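# Swap the spare and broken robot arms between case and desk

## Task

Two unpowered, heavy robot arms with loosely swinging joints are involved. Take the spare arm out of the open case on a desk and lay it on the empty desk on the far side of the room. Then place the broken arm, the one with red tape, into the case. At the end both must be at rest. No part of the spare arm may hang past a desk edge. The broken arm must sit low enough that the lid could close, but the lid is left open. The task fails if any part of either arm drops freely more than a few centimetres. It also fails if the case is not standing upright on its desk at the end, or if the robot falls or ends up tilted. Finish by releasing both arms and moving the robot away from them.

## Robot and tools

ROBOT. A two-wheeled differential base with a vertical column, a tilting head, and two 6-joint arms, each ending in a parallel gripper. Folded, as it starts, it is 0.73 m long, 0.62 m wide and 1.88 m tall, and its front sits 0.40 m ahead of the column. The base cannot move sideways. Occasionally a loose object is nudged by an outside push.

FRAMES. In the base frame the origin is on the floor under the column, midway between the drive wheels, with x forward, y left and z up. left_hand and right_hand report the point where the fingers meet, given in the base frame; the fingertips reach 8 mm past it. A hand's z axis runs along the fingers and its y axis along the opening direction. The odometry frame is wherever the base frame was when the scene began.

execute_actions. Arguments: "actions", a list holding one action or none (none only returns state and images), and "cameras", a list from cam_head_left, cam_head_right, cam_left_wrist, cam_right_wrist, nav_camera, all. Null, omitted or ["all"] gives every camera and [] gives none. An action can hold:
- "base": exactly one relative command from where the base last measured itself. translate_m is metres, positive forward, -3 to 3. rotate_rad is radians, positive counter-clockwise seen from above, -3.2 to 3.2.
- "joints": absolute targets, keyed by joint name, for any subset of joints. Angles are in radians and gripper widths in metres. Ranges: head_tilt_rad -0.61 to 1.308 (positive looks down). Joint1 -2.879 to 2.879, joint2 0 to 3.141, joint3 0 to 3.019, joint4 -1.692 to 1.57, joint5 -1.57 to 1.57 (positive swings the hand to the robot's right), joint6 -2.094 to 2.094 (positive rolls clockwise viewed from behind). gripper_m 0 (closed) to 0.093, measured as the fingertip gap. Left and right joints use the same ranges. A joint counts as done within its tolerance: ±0.045, 0.14, 0.09, 0.055, 0.03 and 0.035 for joints 1 to 6, ±0.003 for the gripper, and ±0.03 for the head.
- "speeds": lowers the top speed for this action only. translate_m accepts 0.05 to 0.8 m/s and rotate_rad 0.1 to 1 rad/s, and the default is the maximum. A base move needing more than 8.667 s is rejected.
All parts of an action begin together but may finish at different times, and no action runs past 15 s. A joint left out of an action may still be pushing toward its earlier target. If a key is unknown or a value is out of range, the whole call is rejected and nothing moves. Once a result reports a stop, any later motion calls in the same reply are skipped.

wait: "seconds" 0 to 10, commands nothing, and returns state plus images. zoom_image: "camera" and "region" [x0, y0, x1, y1] in pixels from the top-left corner, at most 504x504. It only works on cameras that returned full images in the latest result. read_manual: optional "section" ("licences"), and it returns licence text only. finished_scene: "scene", the integer number of the current scene. It ends the scene for good, so only call it once everything is settled.

ARM GEOMETRY. Set right_joint1 to 1.57 (or left_joint1 to -1.57) and joints 5 and 6 to 0, and the arm lies in a vertical plane facing forward, 0.23 m to that side of the column. Define a = j2 - 0.35, b = 1.05 + j2 - j3 and c = b - j4, where c = 1.57 means the fingers point straight down. The hand point is then 0.12 + 0.39 sin a + 0.38 cos b + 0.25 cos c ahead and 1.46 + 0.39 cos a - 0.38 sin b - 0.25 sin c up. For example, j2, j3, j4 = 0.93, 0.78, 0.14 gives 0.60 ahead and 1.21 up. The real hand tends to end up to 5 cm lower and nearer the column, or up to 12 cm with heavy or far-out loads. The reach is about 1 m from the shoulder and down to 0.47 m height, so the floor is out of reach.

LOADS. With fingers pointing down, one arm handles about 3.2 kg at 0.4 m ahead between 0.65 and 1.2 m up, and 2 kg out to 0.6 m. It handles 1 kg out to 0.8 m, but only between 0.9 and 1.2 m up. A gripper's hold fails somewhere between 2 and 6 kg. An overloaded arm, or one whose fingers are less steep than about 1.2 rad, sags and reports time_out or off_target. Targets within about 0.03 rad of the current angle (0.08 for joints 2 and 3) may not move at all. For gentle contact, step about 0.05 rad per call from your last target. Sending the reported positions back as targets relieves pushing, but a held load drops about 1 cm per kg each time you do it.

GRIPPER. The fingers are 7 cm long and the hand body is 10x7 cm. To grip, command a width below the object's size. off_target is then normal, and a reading that stays at least 0.002 m above the target means something is held. The wrist camera sticks out 11 cm to one side.

RESULTS. base_status and joint_status give done, off_target, contact_stop (base stalled: back off 0.05 m before driving or turning again), time_out, not_followed, or limit_stop_at_motor_heat. A "joint command not followed" line with a "cause:" line means a self-collision check held that arm back; move the joints involved at least 0.05 rad back the way they came. on_its_own lists targets still being held ("held at") and unusual rest efforts. motor_effort covers only left_wheel and right_wheel, in %, with the action's peak in brackets. wheel_motors_off = 1 means an overload cut-out (about 3 s of hard pushing turns the wheels off for 2 s). In base_odometry, heading is positive to the left. A difference between turned_by_wheels and turned_by_imu above roughly 4% and 0.05 rad signals a bump or slipping. base_tilt is in degrees, with forward and right positive. Joint torques are raw and offset. MOTOR HOT warns from 85 °C, and at 100 °C an OVER-TEMPERATURE FAULT makes that arm drop whatever it holds. The pictures line gives the image order.

CAMERAS. The head cameras sit 1.47 to 1.58 m up and look down by about head_tilt_rad. The wrist fisheye cameras look along the fingers, and the closed fingertips fall at the image centre. nav_camera sits at the front of the base, 0.23 m up.

AVOID. Letting an arm drop, tipping or shoving the case, arms hitting or pressing each other (especially near the centre line), long hard pushing that overheats motors, desks between 0.30 and 1.20 m high sliding over the base housing into the column, and the robot leaning or falling.

Each tool is called after "Request:" as name(argument=value, ...), one argument or row to a line, values as JSON.

## Session

Request:
execute_actions(
  actions=[],
)

Scene clock: 0.00 s.
Joint torques (N m, as the arm reports them, + toward a larger angle): no reading
base_odometry: x=+0.000 y=+0.000 heading=+0.000 (m, m, rad; odometry frame)
turned_by_wheels: +0.000 (rad since the last result)
turned_by_imu: +0.000 (rad since the last result)
base_tilt: forward=+0.5 right=+0.4 (deg)
base_status: not commanded
joint_positions: head_tilt_rad=+0.858 left_joint1_rad=-1.562 left_joint2_rad=+0.906 left_joint3_rad=+0.399 left_joint4_rad=-1.000 left_joint5_rad=+0.030 left_joint6_rad=-0.028 left_gripper_m=+0.094 right_joint1_rad=+1.553 right_joint2_rad=+0.874 right_joint3_rad=+0.433 right_joint4_rad=-0.996 right_joint5_rad=+0.019 right_joint6_rad=-0.063 right_gripper_m=+0.094
joint_status: not commanded
wheel_motors_off: 0
motor_effort: left_wheel=+2 right_wheel=+0 (%)
left_hand: x=+0.1299 y=+0.2211 z=+1.2643 quat_wxyz=(+0.472, +0.023, -0.881, +0.004) (m; base frame)
right_hand: x=+0.1546 y=-0.2325 z=+1.2579 quat_wxyz=(+0.441, +0.025, -0.897, +0.000) (m; base frame)
pictures: cam_head_left, cam_head_right, cam_left_wrist, cam_right_wrist, nav_camera
Images, in order (width x height): cam_head_left 896x504, cam_head_right 896x504, cam_left_wrist 504x504, cam_right_wrist 504x504, nav_camera 896x504.

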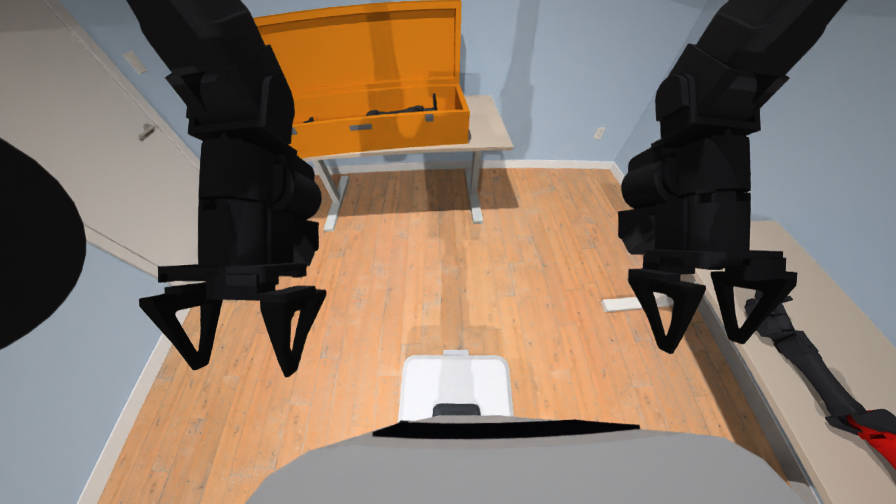

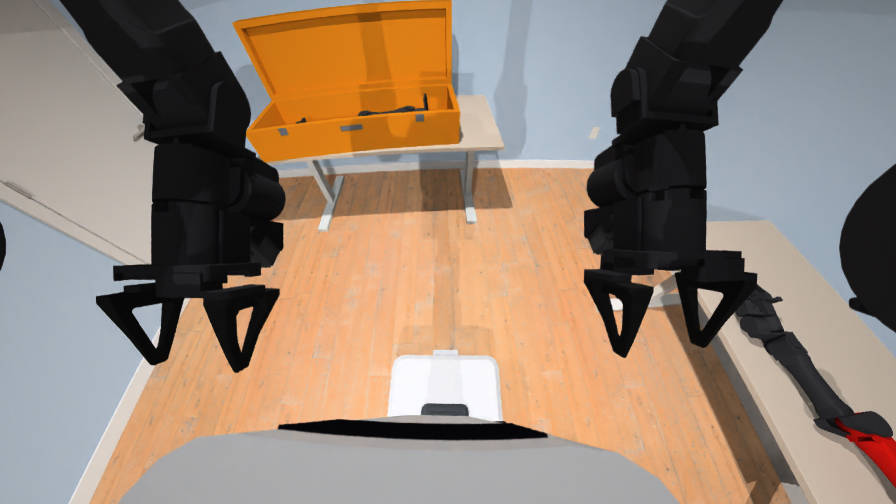

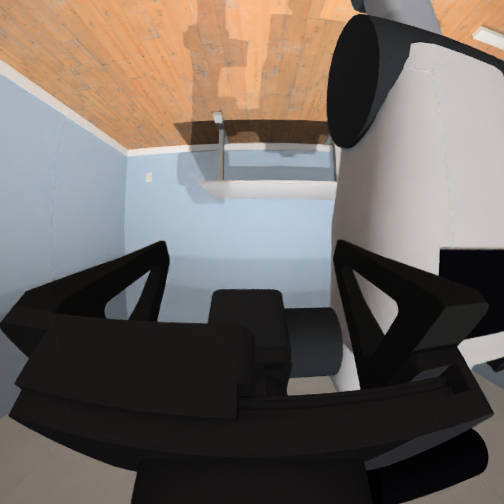

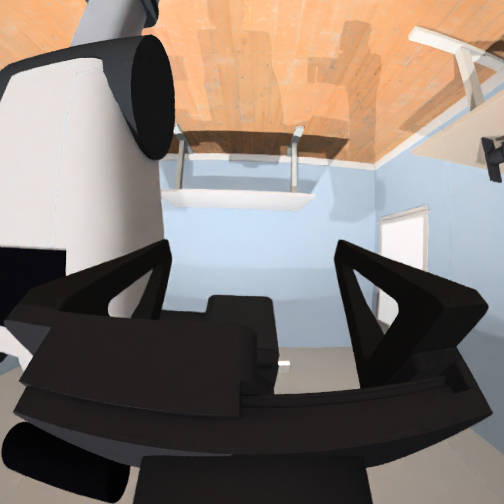

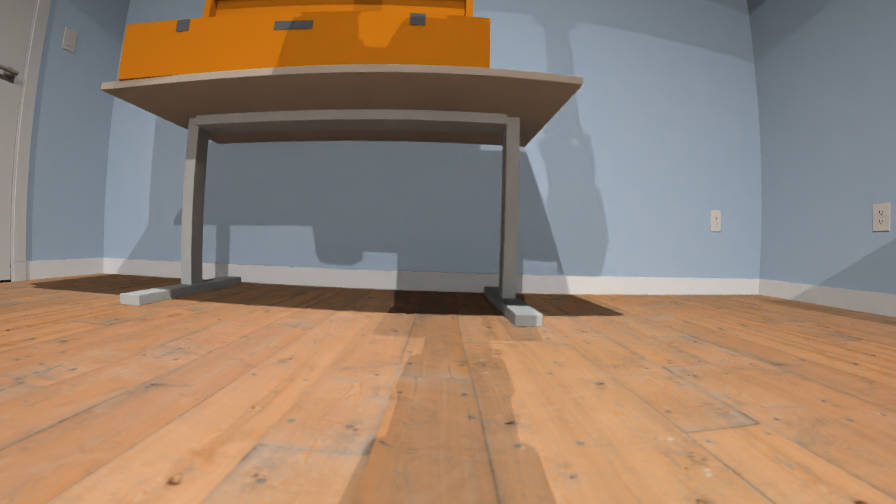

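Request:
execute_actions(
  actions=[
    {"base":{"rotate_rad":0.6},"joints":{"left_joint2_rad":0.75,"left_joint3_rad":0.6,"left_joint4_rad":-0.35,"left_joint6_rad":1.57,"right_joint2_rad":0.75,"right_joint3_rad":0.6,"right_joint4_rad":-0.35,"right_joint6_rad":-1.57,"head_tilt_rad":1.0}},
  ],
  cameras=[],
)

Request:
execute_actions(
  actions=[
    {"base":{"translate_m":0.65}},
  ],
  cameras=[],
)

Request:
execute_actions(
  actions=[
    {"base":{"rotate_rad":-0.54}},
  ],
  cameras=[],
)

Request:
execute_actions(
  actions=[
    {"base":{"translate_m":0.4}},
  ],
)

Scene clock: 12.87 s.
Joint torques (N m, as the arm reports them, + toward a larger angle): left_arm=[ 0.24 -8.29  2.33  0.71  0.12  0.14] | right_arm=[ 0.49 -9.65  3.67  0.39 -0.07 -0.09]
base_odometry: x=+0.000 y=+0.000 heading=+0.597 (m, m, rad; odometry frame)
turned_by_wheels: +0.597 (rad since the last result)
turned_by_imu: +0.598 (rad since the last result)
base_tilt: forward=+0.5 right=+0.3 (deg)
base_status: done
joint_positions: head_tilt_rad=+1.000 left_joint1_rad=-1.562 left_joint2_rad=+0.743 left_joint3_rad=+0.603 left_joint4_rad=-0.364 left_joint5_rad=+0.030 left_joint6_rad=+1.562 left_gripper_m=+0.094 right_joint1_rad=+1.553 right_joint2_rad=+0.742 right_joint3_rad=+0.601 right_joint4_rad=-0.354 right_joint5_rad=+0.019 right_joint6_rad=-1.555 right_gripper_m=+0.094
joint_status: all done
wheel_motors_off: 0
motor_effort: left_wheel=-6(36) right_wheel=+7(35) (%)
left_hand: x=+0.4208 y=+0.2229 z=+1.2112 quat_wxyz=(-0.015, -0.702, -0.712, +0.001) (m; base frame)
right_hand: x=+0.4219 y=-0.2357 z=+1.2113 quat_wxyz=(+0.002, +0.698, -0.716, +0.022) (m; base frame)
pictures: none
No camera images: the call's "cameras" was empty. Leave "cameras" out to get every camera's image.

Scene clock: 15.53 s.
Joint torques (N m, as the arm reports them, + toward a larger angle): left_arm=[ 0.06 -8.32  2.73  0.68  0.13  0.14] | right_arm=[ 0.16 -9.52  3.94  0.35 -0.08 -0.07]
base_odometry: x=+0.538 y=+0.366 heading=+0.597 (m, m, rad; odometry frame)
turned_by_wheels: +0.000 (rad since the last result)
turned_by_imu: -0.002 (rad since the last result)
base_tilt: forward=+0.5 right=+0.4 (deg)
base_status: done
joint_positions: head_tilt_rad=+1.001 left_joint1_rad=-1.562 left_joint2_rad=+0.744 left_joint3_rad=+0.600 left_joint4_rad=-0.360 left_joint5_rad=+0.030 left_joint6_rad=+1.562 left_gripper_m=+0.094 right_joint1_rad=+1.553 right_joint2_rad=+0.743 right_joint3_rad=+0.597 right_joint4_rad=-0.354 right_joint5_rad=+0.019 right_joint6_rad=-1.555 right_gripper_m=+0.094
joint_status: not commanded
wheel_motors_off: 0
motor_effort: left_wheel=+0(44) right_wheel=+1(52) (%)
left_hand: x=+0.4191 y=+0.2229 z=+1.2103 quat_wxyz=(-0.015, -0.702, -0.712, +0.001) (m; base frame)
right_hand: x=+0.4192 y=-0.2357 z=+1.2103 quat_wxyz=(+0.004, +0.698, -0.716, +0.021) (m; base frame)
pictures: none
No camera images: the call's "cameras" was empty. Leave "cameras" out to get every camera's image.

Scene clock: 17.70 s.
Joint torques (N m, as the arm reports them, + toward a larger angle): left_arm=[ 0.08 -8.94  2.72  0.64  0.12  0.14] | right_arm=[ 0.04 -9.49  3.85  0.47 -0.08 -0.1 ]
base_odometry: x=+0.538 y=+0.366 heading=+0.059 (m, m, rad; odometry frame)
turned_by_wheels: -0.538 (rad since the last result)
turned_by_imu: -0.540 (rad since the last result)
base_tilt: forward=+0.5 right=+0.4 (deg)
base_status: done
joint_positions: head_tilt_rad=+1.001 left_joint1_rad=-1.562 left_joint2_rad=+0.744 left_joint3_rad=+0.600 left_joint4_rad=-0.360 left_joint5_rad=+0.030 left_joint6_rad=+1.562 left_gripper_m=+0.094 right_joint1_rad=+1.553 right_joint2_rad=+0.743 right_joint3_rad=+0.597 right_joint4_rad=-0.354 right_joint5_rad=+0.019 right_joint6_rad=-1.555 right_gripper_m=+0.094
joint_status: not commanded
wheel_motors_off: 0
motor_effort: left_wheel=+8(30) right_wheel=-9(49) (%)
left_hand: x=+0.4191 y=+0.2229 z=+1.2103 quat_wxyz=(-0.015, -0.702, -0.712, +0.001) (m; base frame)
right_hand: x=+0.4192 y=-0.2357 z=+1.2103 quat_wxyz=(+0.004, +0.698, -0.716, +0.021) (m; base frame)
pictures: none
No camera images: the call's "cameras" was empty. Leave "cameras" out to get every camera's image.

Scene clock: 20.07 s.
Joint torques (N m, as the arm reports them, + toward a larger angle): left_arm=[ 0.23 -8.58  2.77  0.6   0.13  0.13] | right_arm=[ 0.27 -9.18  4.03  0.37 -0.11 -0.09]
base_odometry: x=+0.937 y=+0.389 heading=+0.059 (m, m, rad; odometry frame)
turned_by_wheels: +0.000 (rad since the last result)
turned_by_imu: -0.001 (rad since the last result)
base_tilt: forward=+0.4 right=+0.4 (deg)
base_status: done
joint_positions: head_tilt_rad=+1.001 left_joint1_rad=-1.562 left_joint2_rad=+0.745 left_joint3_rad=+0.598 left_joint4_rad=-0.360 left_joint5_rad=+0.030 left_joint6_rad=+1.562 left_gripper_m=+0.094 right_joint1_rad=+1.553 right_joint2_rad=+0.744 right_joint3_rad=+0.596 right_joint4_rad=-0.354 right_joint5_rad=+0.019 right_joint6_rad=-1.555 right_gripper_m=+0.094
joint_status: not commanded
wheel_motors_off: 0
motor_effort: left_wheel=-3(56) right_wheel=+0(42) (%)
left_hand: x=+0.4176 y=+0.2229 z=+1.2098 quat_wxyz=(-0.014, -0.702, -0.712, +0.002) (m; base frame)
right_hand: x=+0.4183 y=-0.2357 z=+1.2099 quat_wxyz=(+0.005, +0.698, -0.716, +0.020) (m; base frame)
pictures: cam_head_left, cam_head_right, cam_left_wrist, cam_right_wrist, nav_camera
camera_calibration (this result's frames):
cam_head_left: T_world_to_cam=[[0.00192493, -0.999966, -0.0080802, 0.042247], [-0.894746, 0.00188613, -0.446572, 0.745561], [0.446571, 0.00808935, -0.894711, 1.27875], [0, 0, 0, 1]] pos_world=[0.0959519, 0.0304951, 1.4774]
cam_head_right: T_world_to_cam=[[0.00232342, -0.999958, -0.00881369, -0.00615318], [-0.88737, 0.00200193, -0.461053, 0.766153], [0.461051, 0.00889223, -0.887329, 1.26728], [0, 0, 0, 1]] pos_world=[0.0955953, -0.0189556, 1.47768]
cam_left_wrist: T_world_to_cam=[[-0.999633, -0.0270334, -0.00182242, 0.420995], [-0.0230135, 0.811635, 0.583711, -0.874044], [-0.0143006, 0.583539, -0.811959, 0.985972], [0, 0, 0, 1]] pos_world=[0.414825, 0.145433, 1.31153]
cam_right_wrist: T_world_to_cam=[[0.999248, -0.0202535, 0.0330695, -0.468838], [-0.0364756, -0.780408, 0.624206, -0.924483], [0.0131654, -0.624943, -0.78056, 0.915844], [0, 0, 0, 1]] pos_world=[0.422707, -0.15862, 1.30744]
Images, in order (width x height): cam_head_left 896x504, cam_head_right 896x504, cam_left_wrist 504x504, cam_right_wrist 504x504, nav_camera 896x504.

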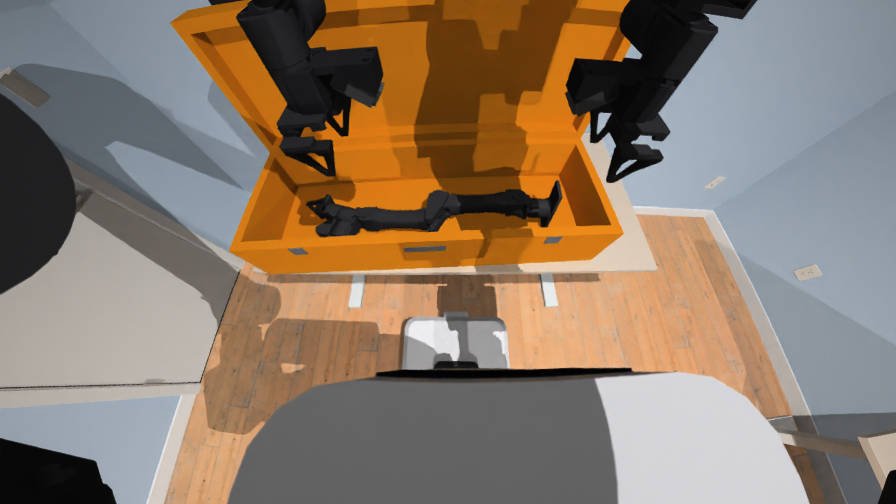

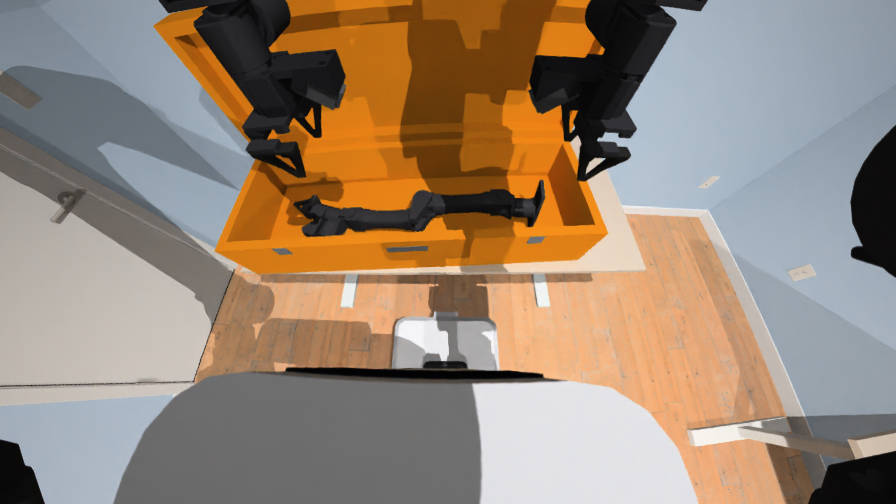

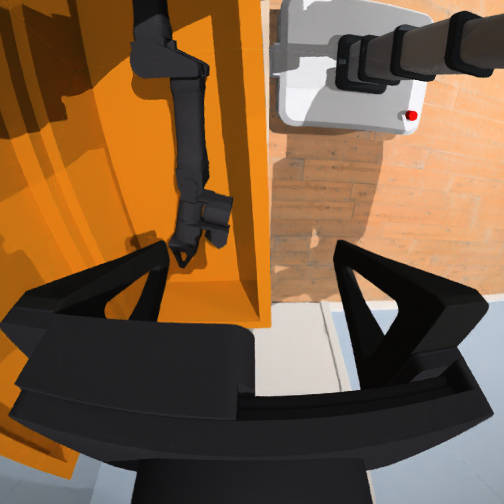

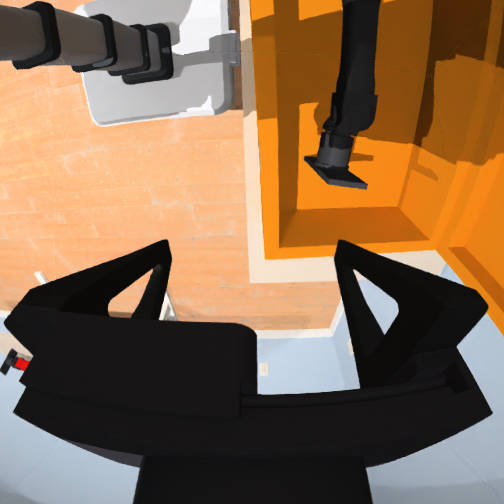

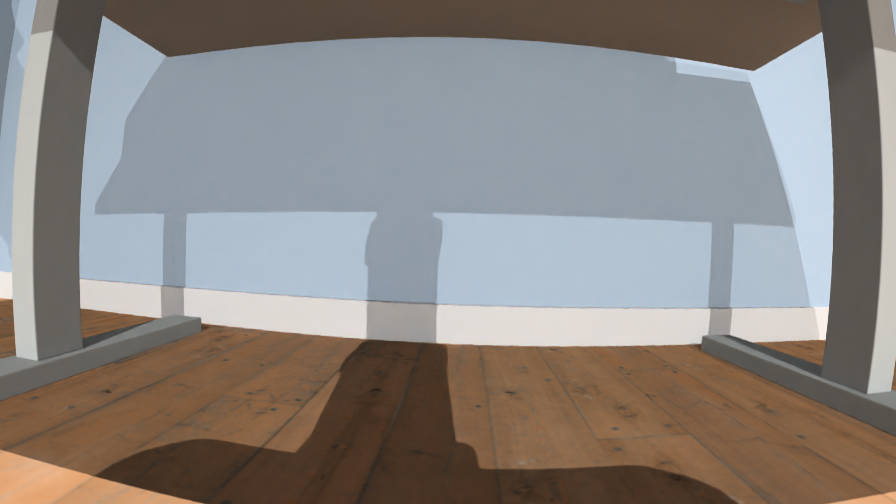

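Request:
zoom_image(
  camera="cam_head_left",
  region=[290,160,590,270],
)

Region (290, 160, 590, 270) of cam_head_left's 896x504 image, scaled by 1.680, with more detail than that image has; it fills the top 185 rows of this view, and the rest is white.

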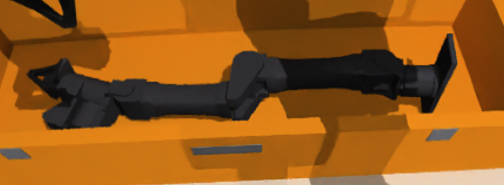

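Request:
execute_actions(
  actions=[
    {"base":{"rotate_rad":0.28},"joints":{"left_joint5_rad":0.2,"right_joint5_rad":-0.2,"head_tilt_rad":1.2}},
  ],
  cameras=[],
)

Request:
execute_actions(
  actions=[
    {"base":{"translate_m":0.19}},
  ],
  cameras=[],
)

Request:
execute_actions(
  actions=[
    {"base":{"rotate_rad":-0.23},"joints":{"left_joint2_rad":1.4,"left_joint3_rad":0.7,"left_joint4_rad":0.18,"right_joint2_rad":1.4,"right_joint3_rad":0.82,"right_joint4_rad":0.06}},
  ],
  cameras=["cam_head_left","cam_left_wrist","cam_right_wrist"],
)

Scene clock: 32.23 s.
Joint torques (N m, as the arm reports them, + toward a larger angle): left_arm=[ 0.08 -8.4   2.76  0.58  0.3   0.12] | right_arm=[ 0.45 -9.44  3.93  0.51 -0.29 -0.11]
base_odometry: x=+0.937 y=+0.389 heading=+0.336 (m, m, rad; odometry frame)
turned_by_wheels: +0.277 (rad since the last result)
turned_by_imu: +0.277 (rad since the last result)
base_tilt: forward=+0.5 right=+0.3 (deg)
base_status: done
joint_positions: head_tilt_rad=+1.197 left_joint1_rad=-1.562 left_joint2_rad=+0.745 left_joint3_rad=+0.598 left_joint4_rad=-0.360 left_joint5_rad=+0.199 left_joint6_rad=+1.562 left_gripper_m=+0.094 right_joint1_rad=+1.553 right_joint2_rad=+0.744 right_joint3_rad=+0.596 right_joint4_rad=-0.354 right_joint5_rad=-0.198 right_joint6_rad=-1.555 right_gripper_m=+0.094
joint_status: all done
wheel_motors_off: 0
motor_effort: left_wheel=-5(50) right_wheel=+7(32) (%)
left_hand: x=+0.4177 y=+0.1941 z=+1.2129 quat_wxyz=(-0.073, -0.700, -0.708, +0.062) (m; base frame)
right_hand: x=+0.4186 y=-0.1985 z=+1.2126 quat_wxyz=(-0.072, +0.696, -0.712, -0.057) (m; base frame)
pictures: none
No camera images: the call's "cameras" was empty. Leave "cameras" out to get every camera's image.

Scene clock: 33.97 s.
Joint torques (N m, as the arm reports them, + toward a larger angle): left_arm=[-0.08 -8.52  2.57  0.69  0.29  0.13] | right_arm=[ 0.39 -8.94  4.14  0.44 -0.26 -0.14]
base_odometry: x=+1.117 y=+0.452 heading=+0.337 (m, m, rad; odometry frame)
turned_by_wheels: +0.001 (rad since the last result)
turned_by_imu: +0.000 (rad since the last result)
base_tilt: forward=+0.5 right=+0.3 (deg)
base_status: done
joint_positions: head_tilt_rad=+1.199 left_joint1_rad=-1.562 left_joint2_rad=+0.746 left_joint3_rad=+0.599 left_joint4_rad=-0.360 left_joint5_rad=+0.199 left_joint6_rad=+1.562 left_gripper_m=+0.094 right_joint1_rad=+1.553 right_joint2_rad=+0.746 right_joint3_rad=+0.597 right_joint4_rad=-0.354 right_joint5_rad=-0.198 right_joint6_rad=-1.555 right_gripper_m=+0.094
joint_status: not commanded
wheel_motors_off: 0
motor_effort: left_wheel=+2(45) right_wheel=+1(52) (%)
left_hand: x=+0.4181 y=+0.1941 z=+1.2127 quat_wxyz=(-0.073, -0.700, -0.708, +0.062) (m; base frame)
right_hand: x=+0.4189 y=-0.1985 z=+1.2124 quat_wxyz=(-0.072, +0.696, -0.712, -0.057) (m; base frame)
pictures: none
No camera images: the call's "cameras" was empty. Leave "cameras" out to get every camera's image.

Scene clock: 35.63 s.
Joint torques (N m, as the arm reports them, + toward a larger angle): left_arm=[  0.08 -11.57  -1.65   0.81   0.3    0.14] | right_arm=[  0.04 -14.33  -0.5    0.51  -0.22  -0.09]
base_odometry: x=+1.117 y=+0.452 heading=+0.109 (m, m, rad; odometry frame)
turned_by_wheels: -0.228 (rad since the last result)
turned_by_imu: -0.229 (rad since the last result)
base_tilt: forward=+0.5 right=+0.4 (deg)
base_status: done
joint_positions: head_tilt_rad=+1.199 left_joint1_rad=-1.562 left_joint2_rad=+1.405 left_joint3_rad=+0.703 left_joint4_rad=+0.163 left_joint5_rad=+0.199 left_joint6_rad=+1.562 left_gripper_m=+0.094 right_joint1_rad=+1.553 right_joint2_rad=+1.414 right_joint3_rad=+0.819 right_joint4_rad=+0.053 right_joint5_rad=-0.199 right_joint6_rad=-1.556 right_gripper_m=+0.094
joint_status: all done
wheel_motors_off: 0
motor_effort: left_wheel=+5(28) right_wheel=-3(54) (%)
left_hand: x=+0.3876 y=+0.1954 z=+1.0261 quat_wxyz=(-0.062, -0.699, -0.709, +0.073) (m; base frame)
right_hand: x=+0.4297 y=-0.2015 z=+1.0179 quat_wxyz=(-0.058, +0.695, -0.713, -0.071) (m; base frame)
pictures: cam_head_left, cam_left_wrist, cam_right_wrist
camera_calibration (this result's frames):
cam_head_left: T_world_to_cam=[[0.000300928, -0.999966, -0.00830087, 0.0426681], [-0.965012, 0.00188613, -0.262197, 0.465139], [0.262204, 0.00808935, -0.964979, 1.39618], [0, 0, 0, 1]] pos_world=[0.0827667, 0.0304951, 1.4696]
cam_left_wrist: T_world_to_cam=[[-0.999126, -0.0245885, 0.0337887, 0.352669], [-0.00723968, 0.898189, 0.43955, -0.620334], [-0.0411565, 0.438921, -0.897583, 0.978891], [0, 0, 0, 1]] pos_world=[0.388157, 0.136193, 1.13939]
cam_right_wrist: T_world_to_cam=[[0.999698, -0.0227415, -0.00928177, -0.430762], [-0.016317, -0.897311, 0.441097, -0.623395], [-0.0183598, -0.440812, -0.897412, 0.956746], [0, 0, 0, 1]] pos_world=[0.438025, -0.147431, 1.12957]
Images, in order (width x height): cam_head_left 896x504, cam_left_wrist 504x504, cam_right_wrist 504x504.

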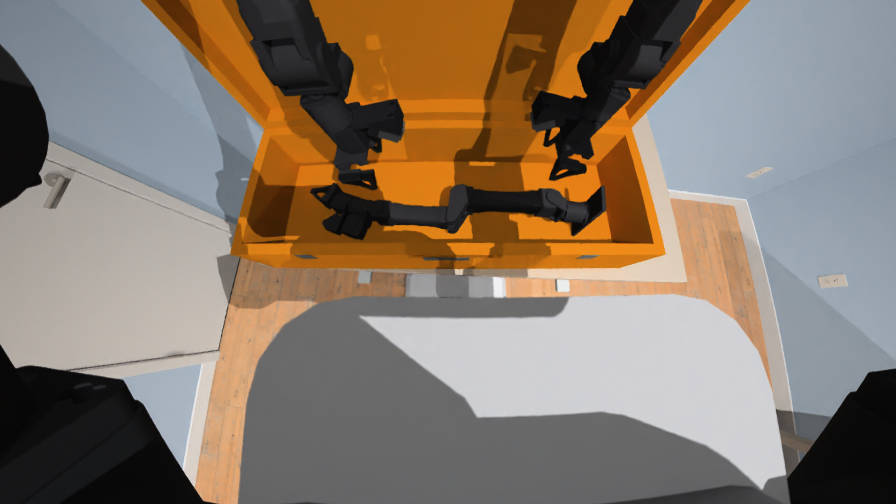

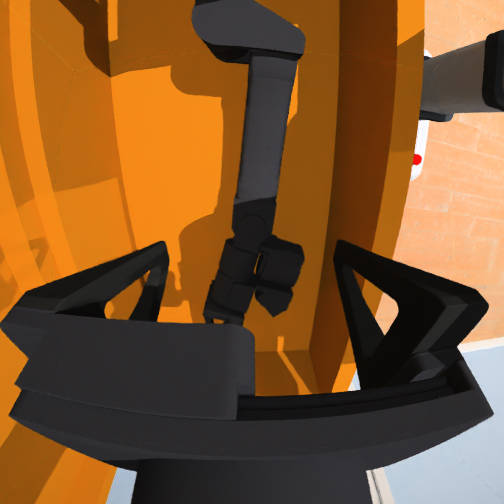

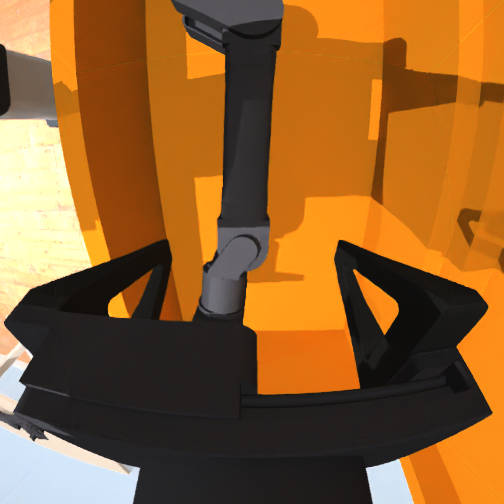

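Request:
execute_actions(
  actions=[
    {"joints":{"left_joint2_rad":1.79,"left_joint3_rad":0.945,"left_joint4_rad":0.34,"left_joint6_rad":1.69,"right_joint2_rad":1.76,"right_joint3_rad":1.04,"right_joint4_rad":0.21,"right_joint6_rad":-1.5}},
  ],
  cameras=["cam_head_left","cam_left_wrist","cam_right_wrist"],
)

Scene clock: 43.17 s.
Joint torques (N m, as the arm reports them, + toward a larger angle): left_arm=[  0.07 -13.04  -2.55   0.35   0.29   0.12] | right_arm=[  0.23 -15.12  -1.76   0.27  -0.25   0.16]
base_odometry: x=+1.117 y=+0.452 heading=+0.109 (m, m, rad; odometry frame)
turned_by_wheels: +0.000 (rad since the last result)
turned_by_imu: -0.001 (rad since the last result)
base_tilt: forward=+0.5 right=+0.4 (deg)
base_status: not commanded
joint_positions: head_tilt_rad=+1.199 left_joint1_rad=-1.562 left_joint2_rad=+1.804 left_joint3_rad=+0.944 left_joint4_rad=+0.336 left_joint5_rad=+0.199 left_joint6_rad=+1.682 left_gripper_m=+0.094 right_joint1_rad=+1.553 right_joint2_rad=+1.775 right_joint3_rad=+1.039 right_joint4_rad=+0.209 right_joint5_rad=-0.199 right_joint6_rad=-1.512 right_gripper_m=+0.094
joint_status: all done
wheel_motors_off: 0
motor_effort: left_wheel=+7(8) right_wheel=-7(7) (%)
left_hand: x=+0.3805 y=+0.1964 z=+0.8963 quat_wxyz=(-0.071, -0.740, -0.665, +0.063) (m; base frame)
right_hand: x=+0.4239 y=-0.2034 z=+0.8944 quat_wxyz=(-0.062, +0.680, -0.728, -0.067) (m; base frame)
pictures: cam_head_left, cam_left_wrist, cam_right_wrist
camera_calibration (this result's frames):
cam_head_left: T_world_to_cam=[[0.000300926, -0.999966, -0.00830087, 0.0426681], [-0.965012, 0.00188613, -0.262197, 0.465138], [0.262204, 0.00808935, -0.964979, 1.39618], [0, 0, 0, 1]] pos_world=[0.0827667, 0.0304951, 1.4696]
cam_left_wrist: T_world_to_cam=[[-0.995616, 0.0933769, -0.00538037, 0.360619], [0.0814787, 0.894126, 0.440341, -0.597905], [0.0459284, 0.437972, -0.897815, 0.828914], [0, 0, 0, 1]] pos_world=[0.369684, 0.137888, 1.00943]
cam_right_wrist: T_world_to_cam=[[0.99782, -0.0659633, -0.00208772, -0.44052], [-0.0582737, -0.895467, 0.441297, -0.552775], [-0.0309789, -0.440214, -0.897358, 0.850476], [0, 0, 0, 1]] pos_world=[0.433694, -0.149658, 1.0062]
Images, in order (width x height): cam_head_left 896x504, cam_left_wrist 504x504, cam_right_wrist 504x504.

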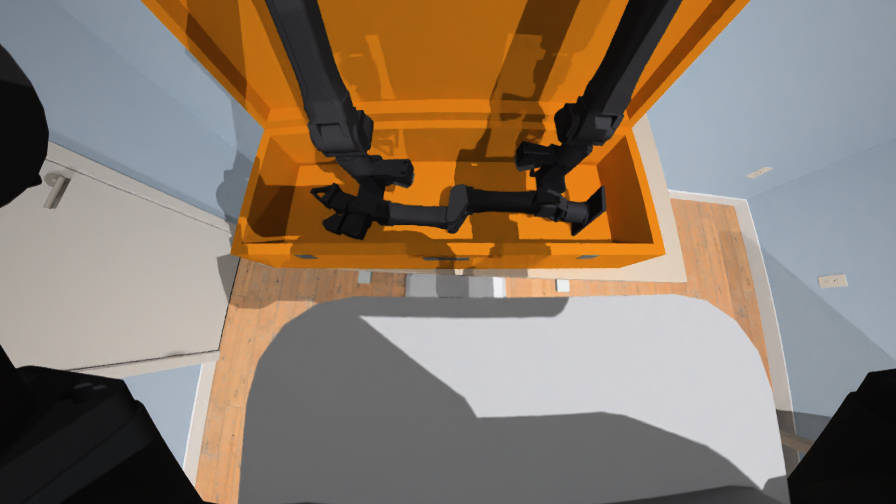

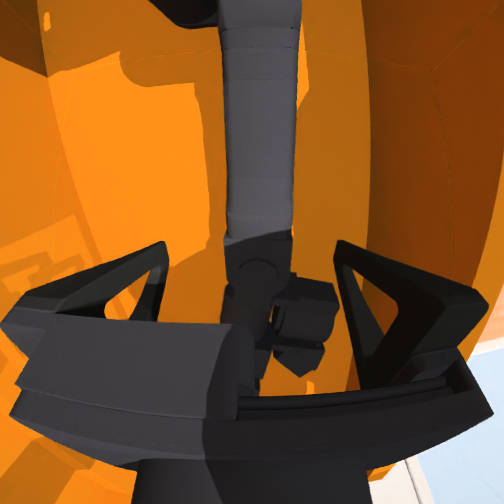

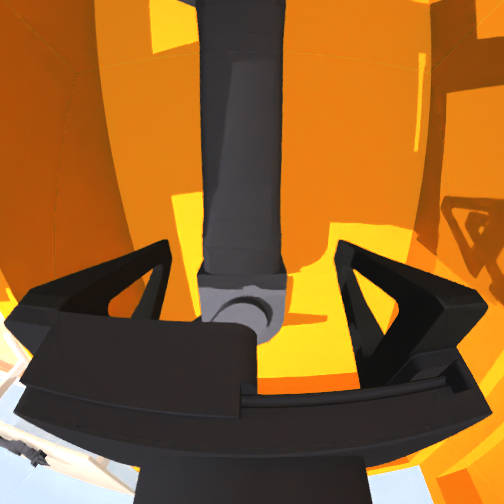

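Request:
execute_actions(
  actions=[
    {"joints":{"left_joint2_rad":2.03,"left_joint3_rad":1.16,"left_joint4_rad":0.35,"right_joint2_rad":2.0,"right_joint3_rad":1.24,"right_joint4_rad":0.24}},
  ],
  cameras=["cam_head_left","cam_left_wrist","cam_right_wrist"],
)

Scene clock: 48.00 s.
Joint torques (N m, as the arm reports them, + toward a larger angle): left_arm=[-0.07 -4.66  0.28  0.78 -0.11  0.15] | right_arm=[-1.41 -1.97  5.56  2.11  1.38 -0.21]
base_odometry: x=+1.117 y=+0.452 heading=+0.109 (m, m, rad; odometry frame)
turned_by_wheels: +0.000 (rad since the last result)
turned_by_imu: -0.001 (rad since the last result)
base_tilt: forward=+0.5 right=+0.4 (deg)
base_status: not commanded
joint_positions: head_tilt_rad=+1.199 left_joint1_rad=-1.558 left_joint2_rad=+1.936 left_joint3_rad=+1.126 left_joint4_rad=+0.338 left_joint5_rad=+0.208 left_joint6_rad=+1.679 left_gripper_m=+0.094 right_joint1_rad=+1.559 right_joint2_rad=+1.836 right_joint3_rad=+1.170 right_joint4_rad=+0.193 right_joint5_rad=-0.245 right_joint6_rad=-1.465 right_gripper_m=+0.094
joint_status: right_joint2_rad time_out (moved +0.062 of +0.225); the others done
wheel_motors_off: 0
on_its_own: right_joint2_rad reads +1.836 and still pushes toward +2.000 since a time_out
motor_effort: left_wheel=+9(11) right_wheel=-7(12) (%)
left_hand: x=+0.4132 y=+0.1977 z=+0.8404 quat_wxyz=(-0.090, -0.740, -0.664, +0.046) (m; base frame)
right_hand: x=+0.4653 y=-0.1921 z=+0.8682 quat_wxyz=(-0.097, +0.664, -0.738, -0.070) (m; base frame)
pictures: cam_head_left, cam_left_wrist, cam_right_wrist
camera_calibration (this result's frames):
cam_head_left: T_world_to_cam=[[0.000300927, -0.999966, -0.00830087, 0.0426681], [-0.965012, 0.00188613, -0.262197, 0.465139], [0.262204, 0.00808935, -0.964979, 1.39618], [0, 0, 0, 1]] pos_world=[0.0827667, 0.0304951, 1.4696]
cam_left_wrist: T_world_to_cam=[[-0.994406, 0.0893971, -0.0562529, 0.435798], [0.0558345, 0.896996, 0.438497, -0.565494], [0.0896591, 0.432904, -0.89697, 0.758883], [0, 0, 0, 1]] pos_world=[0.396894, 0.139764, 0.953179]
cam_right_wrist: T_world_to_cam=[[0.993583, -0.106867, 0.037035, -0.521058], [-0.112824, -0.913561, 0.390739, -0.462795], [-0.00792342, -0.39241, -0.919756, 0.851121], [0, 0, 0, 1]] pos_world=[0.472244, -0.144486, 0.982954]
Images, in order (width x height): cam_head_left 896x504, cam_left_wrist 504x504, cam_right_wrist 504x504.

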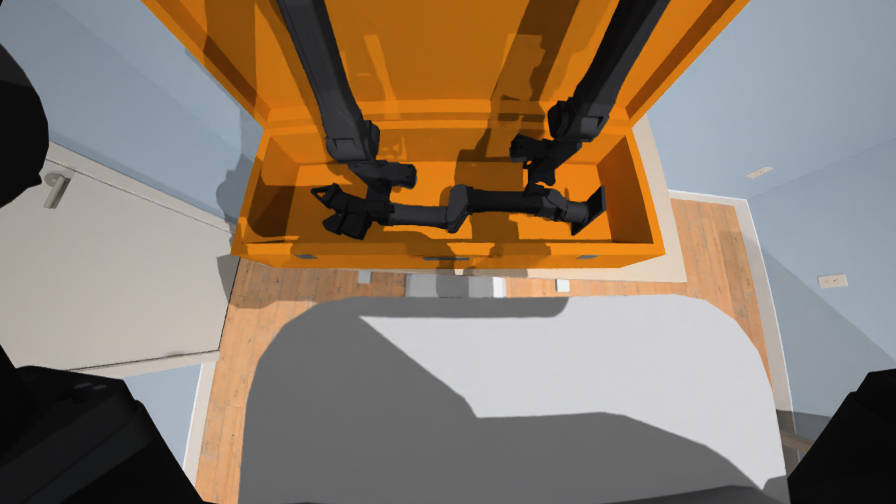

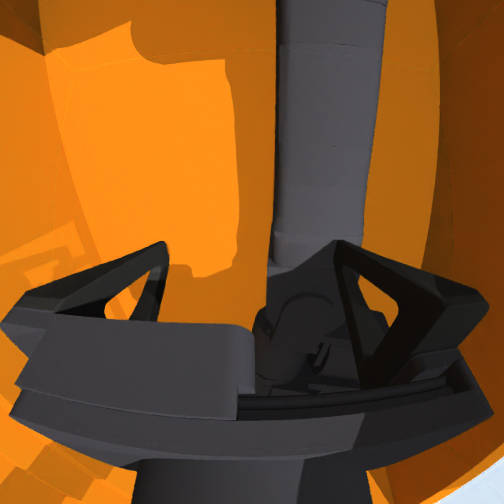

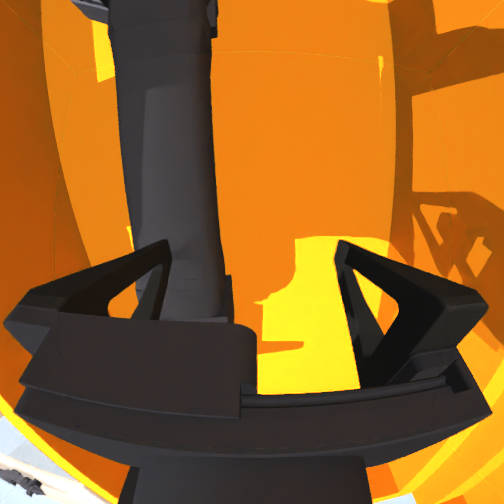

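Joint 2 lags; back up and use small steps.

Request:
execute_actions(
  actions=[
    {"joints":{"left_joint2_rad":1.79,"left_joint3_rad":0.93,"right_joint2_rad":1.74,"right_joint3_rad":0.99}},
  ],
  cameras=[],
)

Request:
execute_actions(
  actions=[
    {"joints":{"left_joint2_rad":1.87,"left_joint3_rad":1.0,"right_joint2_rad":1.81,"right_joint3_rad":1.05}},
  ],
  cameras=[],
)

Request:
execute_actions(
  actions=[
    {"joints":{"left_joint2_rad":1.93,"left_joint3_rad":1.055,"right_joint2_rad":1.86,"right_joint3_rad":1.095}},
  ],
  cameras=["cam_left_wrist","cam_right_wrist"],
)

Scene clock: 60.63 s.
Joint torques (N m, as the arm reports them, + toward a larger angle): left_arm=[ -0.08 -11.72  -2.52   0.55   0.2    0.12] | right_arm=[ -0.44 -14.19  -2.11   0.55  -0.17  -0.06]
base_odometry: x=+1.117 y=+0.452 heading=+0.109 (m, m, rad; odometry frame)
turned_by_wheels: +0.000 (rad since the last result)
turned_by_imu: -0.001 (rad since the last result)
base_tilt: forward=+0.5 right=+0.3 (deg)
base_status: not commanded
joint_positions: head_tilt_rad=+1.199 left_joint1_rad=-1.558 left_joint2_rad=+1.791 left_joint3_rad=+0.931 left_joint4_rad=+0.341 left_joint5_rad=+0.201 left_joint6_rad=+1.682 left_gripper_m=+0.094 right_joint1_rad=+1.561 right_joint2_rad=+1.751 right_joint3_rad=+0.991 right_joint4_rad=+0.236 right_joint5_rad=-0.202 right_joint6_rad=-1.484 right_gripper_m=+0.094
joint_status: all done
wheel_motors_off: 0
motor_effort: left_wheel=+9(10) right_wheel=-8(8) (%)
left_hand: x=+0.3808 y=+0.1979 z=+0.9013 quat_wxyz=(-0.073, -0.740, -0.666, +0.062) (m; base frame)
right_hand: x=+0.4137 y=-0.1976 z=+0.9057 quat_wxyz=(-0.065, +0.671, -0.735, -0.071) (m; base frame)
pictures: none
No camera images: the call's "cameras" was empty. Leave "cameras" out to get every camera's image.

Scene clock: 61.37 s.
Joint torques (N m, as the arm reports them, + toward a larger angle): left_arm=[ -0.28 -11.58  -2.97   0.59   0.2    0.12] | right_arm=[ -0.55 -12.84  -2.8    0.57  -0.16  -0.11]
base_odometry: x=+1.117 y=+0.452 heading=+0.109 (m, m, rad; odometry frame)
turned_by_wheels: +0.000 (rad since the last result)
turned_by_imu: +0.000 (rad since the last result)
base_tilt: forward=+0.5 right=+0.4 (deg)
base_status: not commanded
joint_positions: head_tilt_rad=+1.199 left_joint1_rad=-1.558 left_joint2_rad=+1.865 left_joint3_rad=+1.006 left_joint4_rad=+0.341 left_joint5_rad=+0.201 left_joint6_rad=+1.682 left_gripper_m=+0.094 right_joint1_rad=+1.561 right_joint2_rad=+1.796 right_joint3_rad=+1.057 right_joint4_rad=+0.236 right_joint5_rad=-0.202 right_joint6_rad=-1.485 right_gripper_m=+0.094
joint_status: all done
wheel_motors_off: 0
motor_effort: left_wheel=+8(9) right_wheel=-6(9) (%)
left_hand: x=+0.3840 y=+0.1983 z=+0.8728 quat_wxyz=(-0.073, -0.740, -0.666, +0.061) (m; base frame)
right_hand: x=+0.4294 y=-0.1978 z=+0.8867 quat_wxyz=(-0.073, +0.672, -0.734, -0.064) (m; base frame)
pictures: none
No camera images: the call's "cameras" was empty. Leave "cameras" out to get every camera's image.

Scene clock: 62.03 s.
Joint torques (N m, as the arm reports them, + toward a larger angle): left_arm=[ -0.13 -11.53  -2.87   0.59   0.2    0.13] | right_arm=[ -0.59 -13.78  -2.76   0.5   -0.19  -0.07]
base_odometry: x=+1.117 y=+0.452 heading=+0.109 (m, m, rad; odometry frame)
turned_by_wheels: +0.000 (rad since the last result)
turned_by_imu: +0.000 (rad since the last result)
base_tilt: forward=+0.5 right=+0.4 (deg)
base_status: not commanded
joint_positions: head_tilt_rad=+1.199 left_joint1_rad=-1.558 left_joint2_rad=+1.924 left_joint3_rad=+1.060 left_joint4_rad=+0.341 left_joint5_rad=+0.201 left_joint6_rad=+1.682 left_gripper_m=+0.094 right_joint1_rad=+1.561 right_joint2_rad=+1.852 right_joint3_rad=+1.100 right_joint4_rad=+0.236 right_joint5_rad=-0.202 right_joint6_rad=-1.485 right_gripper_m=+0.094
joint_status: all done
wheel_motors_off: 0
motor_effort: left_wheel=+8(9) right_wheel=-8(9) (%)
left_hand: x=+0.3809 y=+0.1985 z=+0.8507 quat_wxyz=(-0.071, -0.740, -0.666, +0.063) (m; base frame)
right_hand: x=+0.4239 y=-0.1980 z=+0.8665 quat_wxyz=(-0.069, +0.671, -0.735, -0.068) (m; base frame)
pictures: cam_left_wrist, cam_right_wrist
camera_calibration (this result's frames):
cam_left_wrist: T_world_to_cam=[[-0.995797, 0.0914792, -0.00452867, 0.36028], [0.0801355, 0.894126, 0.440587, -0.579375], [0.0443537, 0.438372, -0.897699, 0.787478], [0, 0, 0, 1]] pos_world=[0.370266, 0.139868, 0.963814]
cam_right_wrist: T_world_to_cam=[[0.996114, -0.0879793, 0.0039966, -0.449131], [-0.0810598, -0.898138, 0.432178, -0.51852], [-0.0344332, -0.430822, -0.90178, 0.834989], [0, 0, 0, 1]] pos_world=[0.434106, -0.145485, 0.978864]
Images, in order (width x height): cam_left_wrist 504x504, cam_right_wrist 504x504.

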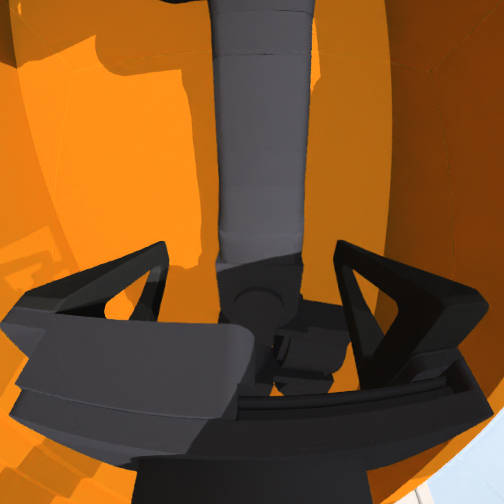

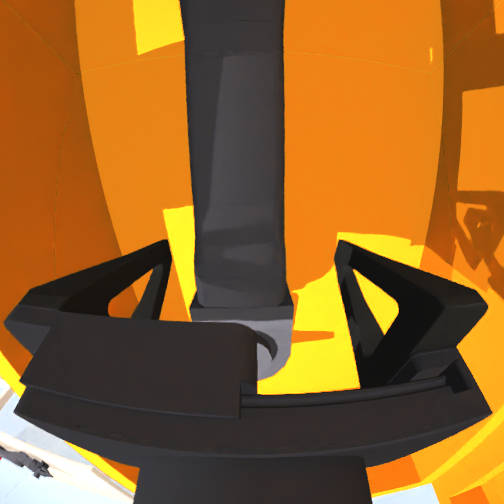

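Request:
execute_actions(
  actions=[
    {"joints":{"left_joint2_rad":1.99,"left_joint3_rad":1.105,"right_joint2_rad":1.92,"right_joint3_rad":1.14,"right_joint6_rad":-1.55}},
  ],
  cameras=[],
)

Request:
execute_actions(
  actions=[
    {"joints":{"left_joint2_rad":2.04,"left_joint3_rad":1.155,"right_joint2_rad":1.97,"right_joint3_rad":1.19}},
  ],
  cameras=[],
)

Request:
execute_actions(
  actions=[
    {"joints":{"left_joint2_rad":2.08,"left_joint3_rad":1.205,"right_joint2_rad":2.01,"right_joint3_rad":1.235}},
  ],
  cameras=["cam_left_wrist","cam_right_wrist"],
)

Scene clock: 67.50 s.
Joint torques (N m, as the arm reports them, + toward a larger angle): left_arm=[ -0.1  -11.08  -2.99   0.49   0.19   0.13] | right_arm=[ -0.8  -12.58  -2.97   0.58  -0.18  -0.1 ]
base_odometry: x=+1.117 y=+0.452 heading=+0.109 (m, m, rad; odometry frame)
turned_by_wheels: +0.000 (rad since the last result)
turned_by_imu: -0.001 (rad since the last result)
base_tilt: forward=+0.5 right=+0.4 (deg)
base_status: not commanded
joint_positions: head_tilt_rad=+1.199 left_joint1_rad=-1.558 left_joint2_rad=+1.985 left_joint3_rad=+1.110 left_joint4_rad=+0.341 left_joint5_rad=+0.201 left_joint6_rad=+1.682 left_gripper_m=+0.094 right_joint1_rad=+1.561 right_joint2_rad=+1.912 right_joint3_rad=+1.146 right_joint4_rad=+0.236 right_joint5_rad=-0.202 right_joint6_rad=-1.534 right_gripper_m=+0.094
joint_status: all done
wheel_motors_off: 0
motor_effort: left_wheel=+9(9) right_wheel=-7(9) (%)
left_hand: x=+0.3738 y=+0.1987 z=+0.8289 quat_wxyz=(-0.068, -0.739, -0.666, +0.067) (m; base frame)
right_hand: x=+0.4156 y=-0.1981 z=+0.8445 quat_wxyz=(-0.065, +0.689, -0.718, -0.071) (m; base frame)
pictures: none
No camera images: the call's "cameras" was empty. Leave "cameras" out to get every camera's image.

Scene clock: 68.17 s.
Joint torques (N m, as the arm reports them, + toward a larger angle): left_arm=[  0.01 -10.72  -2.78   0.57   0.19   0.13] | right_arm=[ -0.86 -12.59  -2.83   0.48  -0.15  -0.06]
base_odometry: x=+1.117 y=+0.452 heading=+0.109 (m, m, rad; odometry frame)
turned_by_wheels: +0.000 (rad since the last result)
turned_by_imu: +0.000 (rad since the last result)
base_tilt: forward=+0.5 right=+0.4 (deg)
base_status: not commanded
joint_positions: head_tilt_rad=+1.199 left_joint1_rad=-1.558 left_joint2_rad=+2.032 left_joint3_rad=+1.158 left_joint4_rad=+0.341 left_joint5_rad=+0.201 left_joint6_rad=+1.682 left_gripper_m=+0.094 right_joint1_rad=+1.561 right_joint2_rad=+1.959 right_joint3_rad=+1.196 right_joint4_rad=+0.236 right_joint5_rad=-0.202 right_joint6_rad=-1.534 right_gripper_m=+0.094
joint_status: all done
wheel_motors_off: 0
motor_effort: left_wheel=+9(8) right_wheel=-8(7) (%)
left_hand: x=+0.3731 y=+0.1989 z=+0.8105 quat_wxyz=(-0.068, -0.740, -0.666, +0.067) (m; base frame)
right_hand: x=+0.4168 y=-0.1983 z=+0.8262 quat_wxyz=(-0.066, +0.689, -0.718, -0.070) (m; base frame)
pictures: none
No camera images: the call's "cameras" was empty. Leave "cameras" out to get every camera's image.

Scene clock: 68.87 s.
Joint torques (N m, as the arm reports them, + toward a larger angle): left_arm=[  0.11 -11.07  -2.66   0.54   0.19   0.13] | right_arm=[ -0.7  -13.1   -2.62   0.45  -0.12  -0.13]
base_odometry: x=+1.117 y=+0.452 heading=+0.109 (m, m, rad; odometry frame)
turned_by_wheels: +0.000 (rad since the last result)
turned_by_imu: +0.000 (rad since the last result)
base_tilt: forward=+0.5 right=+0.4 (deg)
base_status: not commanded
joint_positions: head_tilt_rad=+1.199 left_joint1_rad=-1.558 left_joint2_rad=+2.070 left_joint3_rad=+1.206 left_joint4_rad=+0.341 left_joint5_rad=+0.201 left_joint6_rad=+1.682 left_gripper_m=+0.094 right_joint1_rad=+1.561 right_joint2_rad=+1.996 right_joint3_rad=+1.239 right_joint4_rad=+0.236 right_joint5_rad=-0.201 right_joint6_rad=-1.535 right_gripper_m=+0.094
joint_status: all done
wheel_motors_off: 0
motor_effort: left_wheel=+8(8) right_wheel=-8(8) (%)
left_hand: x=+0.3768 y=+0.1991 z=+0.7946 quat_wxyz=(-0.071, -0.740, -0.666, +0.063) (m; base frame)
right_hand: x=+0.4202 y=-0.1985 z=+0.8115 quat_wxyz=(-0.068, +0.689, -0.718, -0.068) (m; base frame)
pictures: cam_left_wrist, cam_right_wrist
camera_calibration (this result's frames):
cam_left_wrist: T_world_to_cam=[[-0.995792, 0.0914873, -0.00528793, 0.356527], [0.0798067, 0.894123, 0.440652, -0.554782], [0.0450421, 0.438376, -0.897662, 0.736779], [0, 0, 0, 1]] pos_world=[0.366116, 0.14044, 0.907729]
cam_right_wrist: T_world_to_cam=[[0.999216, -0.0387095, 0.00834021, -0.44035], [-0.0385067, -0.900783, 0.432558, -0.514247], [-0.0092314, -0.43254, -0.901568, 0.773948], [0, 0, 0, 1]] pos_world=[0.427347, -0.145508, 0.923881]
Images, in order (width x height): cam_left_wrist 504x504, cam_right_wrist 504x504.

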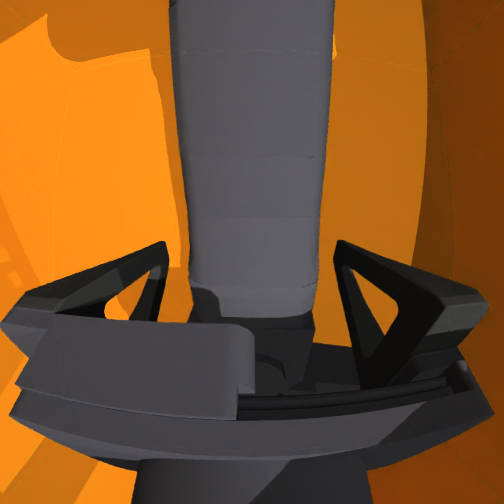

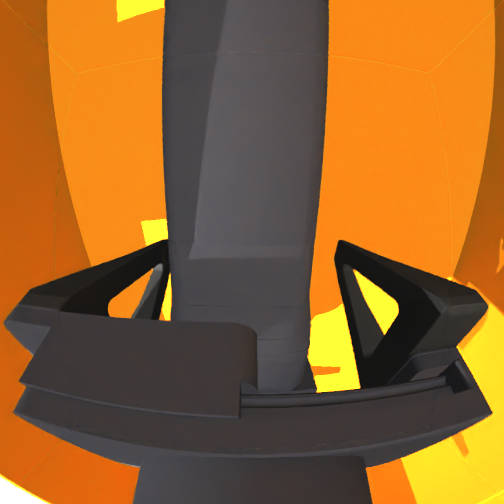

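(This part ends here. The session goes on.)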